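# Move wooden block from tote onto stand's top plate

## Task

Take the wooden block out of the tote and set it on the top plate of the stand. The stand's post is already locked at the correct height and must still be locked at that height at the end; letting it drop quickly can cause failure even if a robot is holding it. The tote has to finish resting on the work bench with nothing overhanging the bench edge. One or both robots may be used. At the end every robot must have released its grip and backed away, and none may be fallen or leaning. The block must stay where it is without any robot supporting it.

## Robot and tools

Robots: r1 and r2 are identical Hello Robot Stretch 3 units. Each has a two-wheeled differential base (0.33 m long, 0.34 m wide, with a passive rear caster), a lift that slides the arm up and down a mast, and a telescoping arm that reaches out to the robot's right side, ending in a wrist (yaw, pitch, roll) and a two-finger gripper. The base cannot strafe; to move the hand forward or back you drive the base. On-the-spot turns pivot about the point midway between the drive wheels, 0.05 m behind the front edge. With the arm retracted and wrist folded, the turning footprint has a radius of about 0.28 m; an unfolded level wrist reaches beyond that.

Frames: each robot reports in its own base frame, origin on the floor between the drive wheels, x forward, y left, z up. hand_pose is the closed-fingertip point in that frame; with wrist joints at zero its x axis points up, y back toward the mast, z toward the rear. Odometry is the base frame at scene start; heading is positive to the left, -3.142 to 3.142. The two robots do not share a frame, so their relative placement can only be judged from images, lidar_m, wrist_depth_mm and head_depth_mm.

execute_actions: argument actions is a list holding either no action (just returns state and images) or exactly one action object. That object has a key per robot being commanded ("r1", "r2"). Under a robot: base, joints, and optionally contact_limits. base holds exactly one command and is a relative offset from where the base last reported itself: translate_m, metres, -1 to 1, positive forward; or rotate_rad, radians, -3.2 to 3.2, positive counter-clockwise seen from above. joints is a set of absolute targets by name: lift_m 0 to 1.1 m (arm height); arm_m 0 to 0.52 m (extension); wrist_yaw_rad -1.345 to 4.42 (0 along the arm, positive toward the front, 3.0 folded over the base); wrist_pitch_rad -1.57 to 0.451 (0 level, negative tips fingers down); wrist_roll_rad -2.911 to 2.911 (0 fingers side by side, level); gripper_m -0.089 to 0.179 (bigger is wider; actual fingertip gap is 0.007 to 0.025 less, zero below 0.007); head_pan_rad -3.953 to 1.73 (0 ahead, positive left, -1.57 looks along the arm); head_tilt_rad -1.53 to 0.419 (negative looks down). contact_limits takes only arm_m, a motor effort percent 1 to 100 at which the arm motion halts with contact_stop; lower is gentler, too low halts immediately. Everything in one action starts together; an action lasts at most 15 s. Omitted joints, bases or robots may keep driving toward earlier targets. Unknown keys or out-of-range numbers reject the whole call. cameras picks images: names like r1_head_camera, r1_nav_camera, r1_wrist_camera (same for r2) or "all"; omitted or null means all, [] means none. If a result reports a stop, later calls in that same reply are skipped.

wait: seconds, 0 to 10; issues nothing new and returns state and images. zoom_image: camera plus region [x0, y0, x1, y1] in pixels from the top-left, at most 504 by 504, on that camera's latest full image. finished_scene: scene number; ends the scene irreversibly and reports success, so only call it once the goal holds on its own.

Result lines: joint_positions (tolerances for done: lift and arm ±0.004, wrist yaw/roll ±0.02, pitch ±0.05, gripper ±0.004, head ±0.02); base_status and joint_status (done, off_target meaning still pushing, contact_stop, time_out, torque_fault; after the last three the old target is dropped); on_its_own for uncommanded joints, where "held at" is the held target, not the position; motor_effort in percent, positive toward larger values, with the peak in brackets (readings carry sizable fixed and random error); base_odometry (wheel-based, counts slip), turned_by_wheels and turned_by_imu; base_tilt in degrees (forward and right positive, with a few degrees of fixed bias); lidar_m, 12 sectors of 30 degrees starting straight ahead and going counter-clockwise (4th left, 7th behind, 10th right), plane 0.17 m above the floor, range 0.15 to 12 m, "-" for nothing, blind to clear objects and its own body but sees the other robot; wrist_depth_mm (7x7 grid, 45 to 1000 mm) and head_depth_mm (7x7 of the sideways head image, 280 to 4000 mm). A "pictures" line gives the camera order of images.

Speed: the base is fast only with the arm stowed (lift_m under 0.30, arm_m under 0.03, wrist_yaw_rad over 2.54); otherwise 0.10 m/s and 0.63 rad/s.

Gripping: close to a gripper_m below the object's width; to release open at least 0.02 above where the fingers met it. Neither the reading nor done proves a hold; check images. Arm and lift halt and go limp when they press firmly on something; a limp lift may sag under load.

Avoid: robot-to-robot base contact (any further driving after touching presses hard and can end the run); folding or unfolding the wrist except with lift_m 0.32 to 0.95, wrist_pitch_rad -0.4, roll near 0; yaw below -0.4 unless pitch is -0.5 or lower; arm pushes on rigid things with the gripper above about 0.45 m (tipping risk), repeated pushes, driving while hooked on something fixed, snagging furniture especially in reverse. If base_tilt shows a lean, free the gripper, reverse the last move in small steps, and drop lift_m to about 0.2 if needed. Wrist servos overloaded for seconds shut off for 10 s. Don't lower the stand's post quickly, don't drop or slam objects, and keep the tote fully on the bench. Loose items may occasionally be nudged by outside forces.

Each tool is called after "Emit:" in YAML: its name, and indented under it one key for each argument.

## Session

Emit:
execute_actions:
  actions: []
  cameras: ["r1_nav_camera","r2_nav_camera"]

Scene clock: 0.00 s.
r1.base_odometry: x=+0.000 y=+0.000 heading=+0.000 (m, m, rad; r1's odometry frame)
r1.turned_by_wheels: +0.000 (rad since the last result)
r1.turned_by_imu: +0.000 (rad since the last result)
r1.base_tilt: forward=+0.9 right=-0.4 (deg)
r1.lidar_m: 3.91 1.13 1.85 5.22 2.17 1.12 0.92 0.91 1.01 1.58 3.64 2.00
r1.head_depth_mm: 1905 2460 - - - 3981 2553 / 1905 2615 - - - - 2555 / 1882 2767 - - - 3994 2589 / 1862 2725 - - - - 2592 / 1861 2740 - - - 3909 2605 / 1845 2707 3926 3905 3888 3798 2601 / 1858 2682 3731 3686 3679 3649 2612
r1.base_status: not commanded
r1.joint_positions: lift_m=+0.481 arm_m=+0.000 wrist_yaw_rad=+2.898 wrist_pitch_rad=-0.431 wrist_roll_rad=-0.004 gripper_m=+0.037 head_pan_rad=-0.001 head_tilt_rad=+0.013
r1.joint_status: not commanded
r1.motor_effort: left_wheel=-1 right_wheel=+0 lift_m=+18 arm_m=+0 wrist_yaw_rad=-1 wrist_pitch_rad=+5 wrist_roll_rad=+0 gripper_m=+0 head_pan_rad=+1 head_tilt_rad=+2 (%)
r1.hand_pose: x=+0.0325 y=+0.0712 z=+0.4905 quat_wxyz=(+0.234, +0.702, +0.067, +0.669) (m; r1's base frame)
r1.wrist_depth_mm: - - - - - - - / - - - - - - - / - - - - - - - / - - - - - - - / 900 - 990 920 928 921 872 / 781 - - 753 789 743 758 / 652 663 616 641 640 634 640
r2.base_odometry: x=+0.000 y=+0.000 heading=+0.000 (m, m, rad; r2's odometry frame)
r2.turned_by_wheels: +0.000 (rad since the last result)
r2.turned_by_imu: +0.000 (rad since the last result)
r2.base_tilt: forward=+0.7 right=-0.4 (deg)
r2.lidar_m: 1.77 5.52 1.06 0.70 0.64 0.65 0.81 1.69 3.21 4.00 4.06 1.47
r2.head_depth_mm: 2049 3086 - - - 1780 2265 / 2073 3123 - - - 2744 2254 / 2094 3149 - - 2627 3097 2058 / 2126 3241 - - - 2904 2122 / 2129 3213 - - - 3175 2176 / 2135 3338 - - - 3168 2194 / 2146 3310 - - - 3159 2176
r2.base_status: not commanded
r2.joint_positions: lift_m=+0.504 arm_m=+0.001 wrist_yaw_rad=+2.790 wrist_pitch_rad=-0.507 wrist_roll_rad=+0.016 gripper_m=+0.037 head_pan_rad=-0.002 head_tilt_rad=-0.005
r2.joint_status: not commanded
r2.motor_effort: left_wheel=+1 right_wheel=-1 lift_m=+21 arm_m=+0 wrist_yaw_rad=+1 wrist_pitch_rad=+5 wrist_roll_rad=+0 gripper_m=+0 head_pan_rad=-1 head_tilt_rad=+2 (%)
r2.hand_pose: x=+0.0519 y=+0.0534 z=+0.4972 quat_wxyz=(+0.295, +0.710, +0.053, +0.637) (m; r2's base frame)
r2.wrist_depth_mm: 587 673 887 - - - - / - 718 945 - - - - / - 793 995 - - - - / - 854 965 981 960 950 947 / 660 846 848 824 833 821 809 / 692 - - 710 - 715 693 / 651 647 644 633 629 619 627
pictures: r1_nav_camera (sideways: a quarter turn counterclockwise sets it upright), r2_nav_camera (sideways: a quarter turn counterclockwise sets it upright)
Images, in order (width x height): r1_nav_camera 672x504, r2_nav_camera 672x504.

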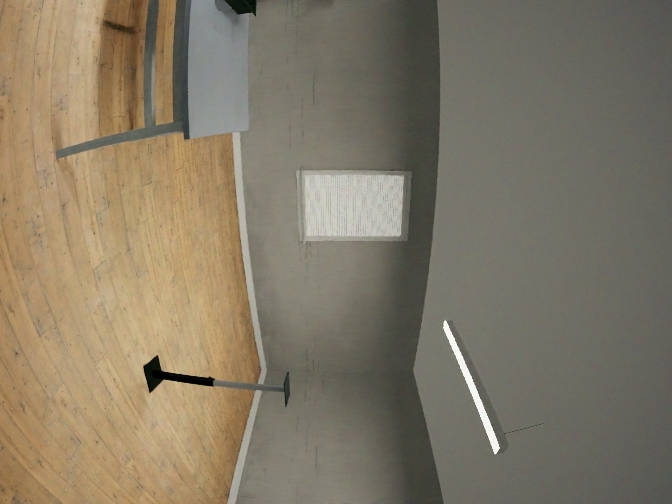

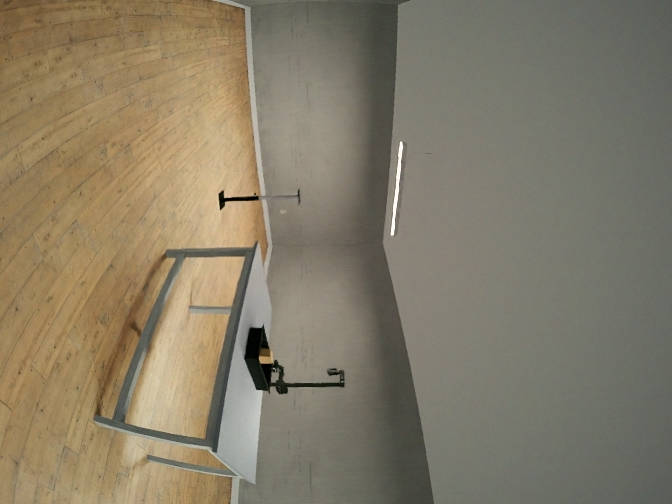

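Emit:
execute_actions:
  actions:
    - {"r2":{"joints":{"head_pan_rad":-0.35,"head_tilt_rad":-0.35}}}
  cameras: ["r2_head_camera"]

Scene clock: 10.17 s.
r1.base_odometry: x=+0.000 y=+0.000 heading=+0.000 (m, m, rad; r1's odometry frame)
r1.turned_by_wheels: +0.000 (rad since the last result)
r1.turned_by_imu: -0.001 (rad since the last result)
r1.base_tilt: forward=+0.8 right=-0.6 (deg)
r1.lidar_m: 3.90 1.13 1.85 5.20 2.17 1.13 0.92 0.91 1.01 1.58 3.64 2.00
r1.head_depth_mm: 1903 2437 - - - 3962 2515 / 1886 2606 - - - 3994 2541 / 1873 2745 - - - - 2560 / 1887 2726 - - - - 2575 / 1869 2725 - - - 3926 2594 / 1869 2711 3906 3833 3794 3764 2582 / 1853 2684 3743 3719 3690 3652 2629
r1.base_status: not commanded
r1.joint_positions: lift_m=+0.481 arm_m=+0.000 wrist_yaw_rad=+2.898 wrist_pitch_rad=-0.431 wrist_roll_rad=-0.004 gripper_m=+0.037 head_pan_rad=-0.001 head_tilt_rad=+0.013
r1.joint_status: not commanded
r1.motor_effort: left_wheel=-1(1) right_wheel=+0(0) lift_m=+18(18) arm_m=+0(1) wrist_yaw_rad=+0(0) wrist_pitch_rad=+5(5) wrist_roll_rad=+1(0) gripper_m=-1(1) head_pan_rad=-1(1) head_tilt_rad=+1(1) (%)
r1.hand_pose: x=+0.0325 y=+0.0712 z=+0.4905 quat_wxyz=(+0.234, +0.702, +0.067, +0.669) (m; r1's base frame)
r1.wrist_depth_mm: - - - - - - - / - - - - - - - / - - - - - - - / - - - - - - - / 900 - 942 912 915 915 903 / 762 - - 764 764 772 744 / 644 655 615 653 644 654 643
r2.base_odometry: x=+0.000 y=+0.000 heading=+0.000 (m, m, rad; r2's odometry frame)
r2.turned_by_wheels: +0.000 (rad since the last result)
r2.turned_by_imu: +0.000 (rad since the last result)
r2.base_tilt: forward=+0.6 right=-0.5 (deg)
r2.lidar_m: 1.76 5.53 1.06 0.70 0.64 0.65 0.81 1.69 3.18 4.02 4.09 1.46
r2.head_depth_mm: 3626 3790 - 1960 2317 1864 1497 / 3831 - - 1622 2233 1726 1480 / - - - 1741 2397 1777 1470 / - - 3630 2932 2406 1820 1459 / - - - 3075 2387 1808 1454 / - - - 3007 2263 1805 1447 / - - - 3234 2349 1792 1451
r2.base_status: not commanded
r2.joint_positions: lift_m=+0.504 arm_m=+0.001 wrist_yaw_rad=+2.790 wrist_pitch_rad=-0.507 wrist_roll_rad=+0.016 gripper_m=+0.037 head_pan_rad=-0.343 head_tilt_rad=-0.345
r2.joint_status: all done
r2.motor_effort: left_wheel=+1(1) right_wheel=-1(1) lift_m=+20(21) arm_m=+1(1) wrist_yaw_rad=+1(0) wrist_pitch_rad=+5(4) wrist_roll_rad=+0(0) gripper_m=+0(1) head_pan_rad=-4(35) head_tilt_rad=-2(18) (%)
r2.hand_pose: x=+0.0519 y=+0.0534 z=+0.4972 quat_wxyz=(+0.295, +0.710, +0.053, +0.637) (m; r2's base frame)
r2.wrist_depth_mm: 589 688 887 - - - - / - 718 931 - - - - / - 784 997 - - - - / - 849 952 975 966 952 945 / 662 858 851 833 836 805 820 / 692 - - 710 - 706 706 / 650 640 637 632 626 624 632
pictures: r2_head_camera (sideways: a quarter turn clockwise sets it upright)
Images, in order (width x height): r2_head_camera 896x504.

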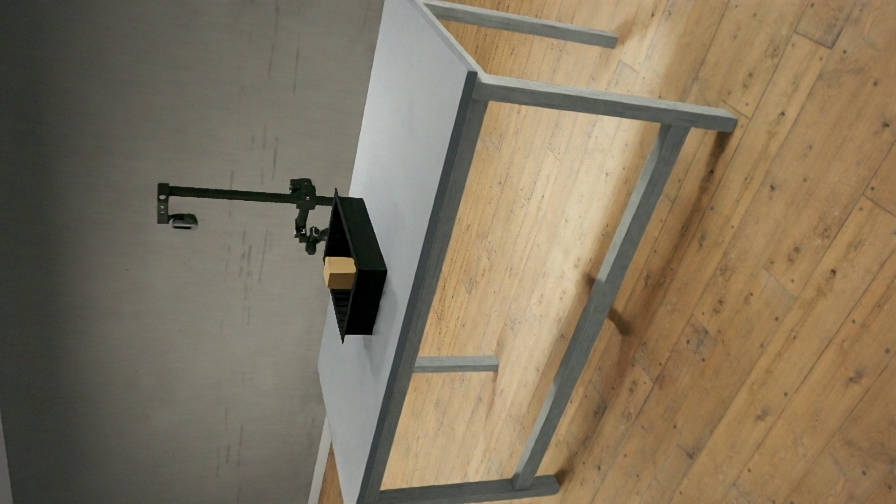

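Emit:
execute_actions:
  actions:
    - {"r2":{"base":{"rotate_rad":-0.097},"joints":{"lift_m":0.28}}}
  cameras: []

Emit:
execute_actions:
  actions:
    - {"r2":{"base":{"translate_m":1.0}}}
  cameras: []

Emit:
execute_actions:
  actions:
    - {"r2":{"base":{"translate_m":0.5}}}
  cameras: []

Emit:
execute_actions:
  actions:
    - {"r2":{"base":{"rotate_rad":0.677},"joints":{"head_pan_rad":-1.57,"head_tilt_rad":-0.7}}}
  cameras: ["r2_nav_camera"]

Scene clock: 36.53 s.
r1.base_odometry: x=+0.000 y=+0.000 heading=+0.000 (m, m, rad; r1's odometry frame)
r1.turned_by_wheels: +0.000 (rad since the last result)
r1.turned_by_imu: -0.001 (rad since the last result)
r1.base_tilt: forward=+0.8 right=-0.5 (deg)
r1.lidar_m: 3.91 1.13 1.85 5.23 2.17 1.13 0.92 0.91 1.01 1.58 3.63 2.00
r1.head_depth_mm: 1897 2448 - - - 3981 2544 / 1878 2585 - - - - 2565 / 1887 2756 - - - - 2572 / 1877 2726 - - - - 2583 / 1872 2727 - 3999 3991 3937 2583 / 1858 2739 3883 3909 3887 3792 2615 / 1857 2672 3752 3715 3720 3638 2600
r1.base_status: not commanded
r1.joint_positions: lift_m=+0.481 arm_m=+0.000 wrist_yaw_rad=+2.898 wrist_pitch_rad=-0.431 wrist_roll_rad=-0.004 gripper_m=+0.037 head_pan_rad=-0.001 head_tilt_rad=+0.013
r1.joint_status: not commanded
r1.motor_effort: left_wheel=-1(0) right_wheel=+0(0) lift_m=+18(18) arm_m=+1(1) wrist_yaw_rad=-1(0) wrist_pitch_rad=+5(5) wrist_roll_rad=+0(0) gripper_m=-1(1) head_pan_rad=+1(0) head_tilt_rad=+1(1) (%)
r1.hand_pose: x=+0.0325 y=+0.0712 z=+0.4905 quat_wxyz=(+0.234, +0.702, +0.067, +0.669) (m; r1's base frame)
r1.wrist_depth_mm: - - - - - - - / - - - - - - - / - - - - - - - / - - - - - - - / 913 - 922 915 870 893 900 / 757 - - 752 793 753 745 / 654 648 632 644 626 625 662
r2.base_odometry: x=+0.000 y=+0.000 heading=-0.097 (m, m, rad; r2's odometry frame)
r2.turned_by_wheels: -0.097 (rad since the last result)
r2.turned_by_imu: -0.098 (rad since the last result)
r2.base_tilt: forward=+0.7 right=-0.3 (deg)
r2.lidar_m: 1.64 3.82 1.22 0.73 0.64 0.64 0.76 1.38 3.18 3.77 4.08 1.46
r2.head_depth_mm: 3451 3614 3892 3605 2433 1857 1496 / 3642 3910 - 2048 2317 1841 1485 / 3829 - - 1602 2203 1727 1476 / - - 3683 1833 2387 1810 1461 / - - - 2904 2358 1822 1458 / - - - 2843 2253 1804 1457 / - - - 3233 2239 1774 1445
r2.base_status: done
r2.joint_positions: lift_m=+0.280 arm_m=+0.001 wrist_yaw_rad=+2.790 wrist_pitch_rad=-0.507 wrist_roll_rad=+0.016 gripper_m=+0.037 head_pan_rad=-0.343 head_tilt_rad=-0.345
r2.joint_status: all done
r2.motor_effort: left_wheel=+3(8) right_wheel=-3(7) lift_m=+17(18) arm_m=+0(0) wrist_yaw_rad=+1(0) wrist_pitch_rad=+5(5) wrist_roll_rad=+0(0) gripper_m=-1(0) head_pan_rad=-5(5) head_tilt_rad=-1(2) (%)
r2.hand_pose: x=+0.0519 y=+0.0534 z=+0.2733 quat_wxyz=(+0.295, +0.710, +0.053, +0.637) (m; r2's base frame)
r2.wrist_depth_mm: 615 737 958 - - - - / - 751 909 933 936 908 904 / - 733 766 742 742 734 719 / - 627 623 617 617 606 597 / 523 539 541 532 534 517 506 / 477 - - 453 - 452 447 / - - - 403 402 401 394
pictures: none
No camera images: the call's "cameras" was empty. Leave "cameras" out to get every camera's image.

Scene clock: 41.63 s.
r1.base_odometry: x=+0.000 y=+0.000 heading=+0.000 (m, m, rad; r1's odometry frame)
r1.turned_by_wheels: +0.000 (rad since the last result)
r1.turned_by_imu: -0.001 (rad since the last result)
r1.base_tilt: forward=+0.8 right=-0.7 (deg)
r1.lidar_m: 3.90 1.13 1.84 5.21 2.17 1.13 0.92 0.92 1.01 1.58 3.61 2.00
r1.head_depth_mm: 1899 2436 - - - 3997 2553 / 1886 2601 - - - - 2552 / 1881 2738 - - - - 2579 / 1868 2727 - - - - 2585 / 1864 2716 - - - 3932 2562 / 1860 2725 3883 3869 3824 3768 2601 / 1854 2672 3746 3726 3686 3634 2594
r1.base_status: not commanded
r1.joint_positions: lift_m=+0.481 arm_m=+0.000 wrist_yaw_rad=+2.898 wrist_pitch_rad=-0.431 wrist_roll_rad=-0.004 gripper_m=+0.037 head_pan_rad=-0.001 head_tilt_rad=+0.013
r1.joint_status: not commanded
r1.motor_effort: left_wheel=-1(0) right_wheel=+0(0) lift_m=+18(18) arm_m=+1(1) wrist_yaw_rad=+0(0) wrist_pitch_rad=+5(5) wrist_roll_rad=+0(1) gripper_m=+0(1) head_pan_rad=+2(0) head_tilt_rad=+1(1) (%)
r1.hand_pose: x=+0.0325 y=+0.0712 z=+0.4905 quat_wxyz=(+0.234, +0.702, +0.067, +0.669) (m; r1's base frame)
r1.wrist_depth_mm: - - - - - - - / - - - - - - - / - - - - - - - / - - - - - - - / 910 - 937 929 929 885 915 / 756 - - 748 775 775 769 / 650 637 629 646 632 642 644
r2.base_odometry: x=+0.995 y=-0.097 heading=-0.097 (m, m, rad; r2's odometry frame)
r2.turned_by_wheels: +0.000 (rad since the last result)
r2.turned_by_imu: -0.005 (rad since the last result)
r2.base_tilt: forward=+0.6 right=-0.3 (deg)
r2.lidar_m: 0.84 2.87 2.52 1.50 1.32 1.33 1.56 2.80 3.90 3.90 0.72 0.72
r2.head_depth_mm: 2905 3061 3231 3305 1029 806 1481 / 3052 3196 3383 1421 1020 834 1482 / 3193 3325 3450 1365 1012 889 1476 / 3333 3543 3706 1255 1002 1701 1470 / 3508 3699 - 1462 999 1751 1459 / 3669 - - 1434 1036 1806 1378 / - - - 1424 1133 1801 1358
r2.base_status: done
r2.joint_positions: lift_m=+0.280 arm_m=+0.001 wrist_yaw_rad=+2.790 wrist_pitch_rad=-0.508 wrist_roll_rad=+0.016 gripper_m=+0.037 head_pan_rad=-0.343 head_tilt_rad=-0.346
r2.joint_status: not commanded
r2.motor_effort: left_wheel=+3(11) right_wheel=-3(7) lift_m=+17(17) arm_m=+0(0) wrist_yaw_rad=+1(0) wrist_pitch_rad=+5(5) wrist_roll_rad=+1(0) gripper_m=-1(1) head_pan_rad=-4(5) head_tilt_rad=-1(2) (%)
r2.hand_pose: x=+0.0519 y=+0.0533 z=+0.2733 quat_wxyz=(+0.295, +0.710, +0.053, +0.637) (m; r2's base frame)
r2.wrist_depth_mm: - - - - - - - / - 968 988 935 927 925 903 / - 774 754 746 738 733 721 / - 634 612 619 606 599 600 / 527 548 549 523 530 515 513 / 477 - - 458 - 449 448 / - - - 404 403 399 397
pictures: none
No camera images: the call's "cameras" was empty. Leave "cameras" out to get every camera's image.

Scene clock: 44.93 s.
r1.base_odometry: x=+0.000 y=+0.000 heading=+0.000 (m, m, rad; r1's odometry frame)
r1.turned_by_wheels: +0.000 (rad since the last result)
r1.turned_by_imu: -0.001 (rad since the last result)
r1.base_tilt: forward=+0.7 right=-0.5 (deg)
r1.lidar_m: 3.91 1.13 1.85 5.24 2.17 1.12 0.92 0.91 1.01 1.58 3.62 2.01
r1.head_depth_mm: 1892 2486 - - - 3943 2545 / 1894 2609 - - - 3977 2560 / 1877 2733 - - - - 2600 / 1869 2743 - - - - 2560 / 1864 2739 - - - 3916 2587 / 1847 2693 3904 3873 3811 3780 2589 / 1855 2695 3704 3741 3683 3619 2615
r1.base_status: not commanded
r1.joint_positions: lift_m=+0.481 arm_m=+0.000 wrist_yaw_rad=+2.898 wrist_pitch_rad=-0.431 wrist_roll_rad=-0.004 gripper_m=+0.037 head_pan_rad=-0.001 head_tilt_rad=+0.013
r1.joint_status: not commanded
r1.motor_effort: left_wheel=-1(1) right_wheel=+0(0) lift_m=+18(18) arm_m=+0(0) wrist_yaw_rad=+0(0) wrist_pitch_rad=+5(5) wrist_roll_rad=+0(0) gripper_m=+0(0) head_pan_rad=+0(1) head_tilt_rad=+1(1) (%)
r1.hand_pose: x=+0.0325 y=+0.0712 z=+0.4905 quat_wxyz=(+0.234, +0.702, +0.067, +0.669) (m; r1's base frame)
r1.wrist_depth_mm: - - - - - - - / - - - - - - - / - - - - - - - / - - - - - - - / 911 - 945 927 915 901 909 / 741 - - 734 781 749 746 / 650 646 632 653 643 639 646
r2.base_odometry: x=+1.493 y=-0.145 heading=-0.097 (m, m, rad; r2's odometry frame)
r2.turned_by_wheels: +0.000 (rad since the last result)
r2.turned_by_imu: -0.002 (rad since the last result)
r2.base_tilt: forward=+0.6 right=-0.3 (deg)
r2.lidar_m: 0.44 0.80 3.17 1.90 1.66 1.67 1.95 3.51 0.70 0.43 0.38 0.38
r2.head_depth_mm: 2617 2710 2881 3055 945 753 596 / 2750 2841 2953 3166 917 750 619 / 2825 2989 3134 3087 1006 689 617 / 3008 3201 3312 3450 1008 739 614 / 3137 3331 3554 3496 999 760 610 / 3330 3590 3804 3448 992 752 609 / 3513 3771 - 3400 982 751 623
r2.base_status: done
r2.joint_positions: lift_m=+0.280 arm_m=+0.001 wrist_yaw_rad=+2.790 wrist_pitch_rad=-0.508 wrist_roll_rad=+0.016 gripper_m=+0.037 head_pan_rad=-0.343 head_tilt_rad=-0.347
r2.joint_status: not commanded
r2.motor_effort: left_wheel=+2(8) right_wheel=-3(7) lift_m=+17(17) arm_m=-1(0) wrist_yaw_rad=+0(0) wrist_pitch_rad=+5(5) wrist_roll_rad=+0(0) gripper_m=+0(0) head_pan_rad=-5(4) head_tilt_rad=-1(1) (%)
r2.hand_pose: x=+0.0519 y=+0.0533 z=+0.2733 quat_wxyz=(+0.295, +0.710, +0.053, +0.637) (m; r2's base frame)
r2.wrist_depth_mm: - - - - - - - / - 960 965 937 920 902 910 / - 768 756 752 737 729 719 / - 635 622 623 617 611 592 / 526 539 555 530 534 516 508 / 480 - - 456 - 452 443 / - - - 400 403 398 397
pictures: none
No camera images: the call's "cameras" was empty. Leave "cameras" out to get every camera's image.

Scene clock: 46.53 s.
r1.base_odometry: x=+0.000 y=+0.000 heading=+0.000 (m, m, rad; r1's odometry frame)
r1.turned_by_wheels: +0.000 (rad since the last result)
r1.turned_by_imu: +0.000 (rad since the last result)
r1.base_tilt: forward=+0.7 right=-0.5 (deg)
r1.lidar_m: 3.88 1.13 1.85 5.21 2.17 1.13 0.92 0.91 1.01 1.58 3.63 2.00
r1.head_depth_mm: 1889 2468 - - - 3961 2525 / 1885 2575 - - - - 2541 / 1887 2739 - - - - 2561 / 1877 2733 - - - - 2568 / 1871 2735 - - - 3917 2585 / 1850 2738 3863 3872 3825 3757 2620 / 1860 2681 3720 3728 3702 3673 2612
r1.base_status: not commanded
r1.joint_positions: lift_m=+0.481 arm_m=+0.000 wrist_yaw_rad=+2.898 wrist_pitch_rad=-0.431 wrist_roll_rad=-0.004 gripper_m=+0.037 head_pan_rad=-0.001 head_tilt_rad=+0.013
r1.joint_status: not commanded
r1.motor_effort: left_wheel=+0(0) right_wheel=+0(0) lift_m=+18(18) arm_m=+0(1) wrist_yaw_rad=+0(0) wrist_pitch_rad=+5(5) wrist_roll_rad=+0(0) gripper_m=-1(0) head_pan_rad=+0(1) head_tilt_rad=+1(1) (%)
r1.hand_pose: x=+0.0325 y=+0.0712 z=+0.4905 quat_wxyz=(+0.234, +0.702, +0.067, +0.669) (m; r1's base frame)
r1.wrist_depth_mm: - - - - - - - / - - - - - - - / - - - - - - - / - - - - - - - / 914 - 939 911 905 879 915 / 746 - - 757 777 750 753 / 643 670 626 649 628 649 656
r2.base_odometry: x=+1.493 y=-0.145 heading=+0.580 (m, m, rad; r2's odometry frame)
r2.turned_by_wheels: +0.677 (rad since the last result)
r2.turned_by_imu: +0.678 (rad since the last result)
r2.base_tilt: forward=+0.6 right=-0.3 (deg)
r2.lidar_m: 2.42 2.59 1.77 1.66 1.69 2.18 4.25 0.59 0.40 0.38 0.38 0.49
r2.head_depth_mm: 2679 2976 1030 810 665 608 1202 / 2716 2931 1023 806 664 605 1197 / 2682 2963 1017 801 662 601 1197 / 2671 2969 938 752 659 599 1197 / 2657 2933 946 791 656 597 1185 / 2650 2879 939 784 654 594 1191 / 2627 2923 874 766 651 594 1185
r2.base_status: done
r2.joint_positions: lift_m=+0.280 arm_m=+0.001 wrist_yaw_rad=+2.790 wrist_pitch_rad=-0.508 wrist_roll_rad=+0.016 gripper_m=+0.037 head_pan_rad=-1.563 head_tilt_rad=-0.692
r2.joint_status: all done
r2.motor_effort: left_wheel=-1(9) right_wheel=+1(9) lift_m=+17(17) arm_m=-1(0) wrist_yaw_rad=+0(1) wrist_pitch_rad=+5(5) wrist_roll_rad=+0(0) gripper_m=+0(0) head_pan_rad=-4(52) head_tilt_rad=-3(21) (%)
r2.hand_pose: x=+0.0519 y=+0.0533 z=+0.2733 quat_wxyz=(+0.295, +0.710, +0.053, +0.637) (m; r2's base frame)
r2.wrist_depth_mm: - - - - - - - / - 975 972 956 936 923 914 / - 762 765 741 735 722 734 / - 624 629 621 617 599 602 / 519 540 545 528 531 513 512 / 483 - - 456 - 451 446 / - - - 402 401 397 394
pictures: r2_nav_camera (sideways: a quarter turn counterclockwise sets it upright)
Images, in order (width x height): r2_nav_camera 672x504.

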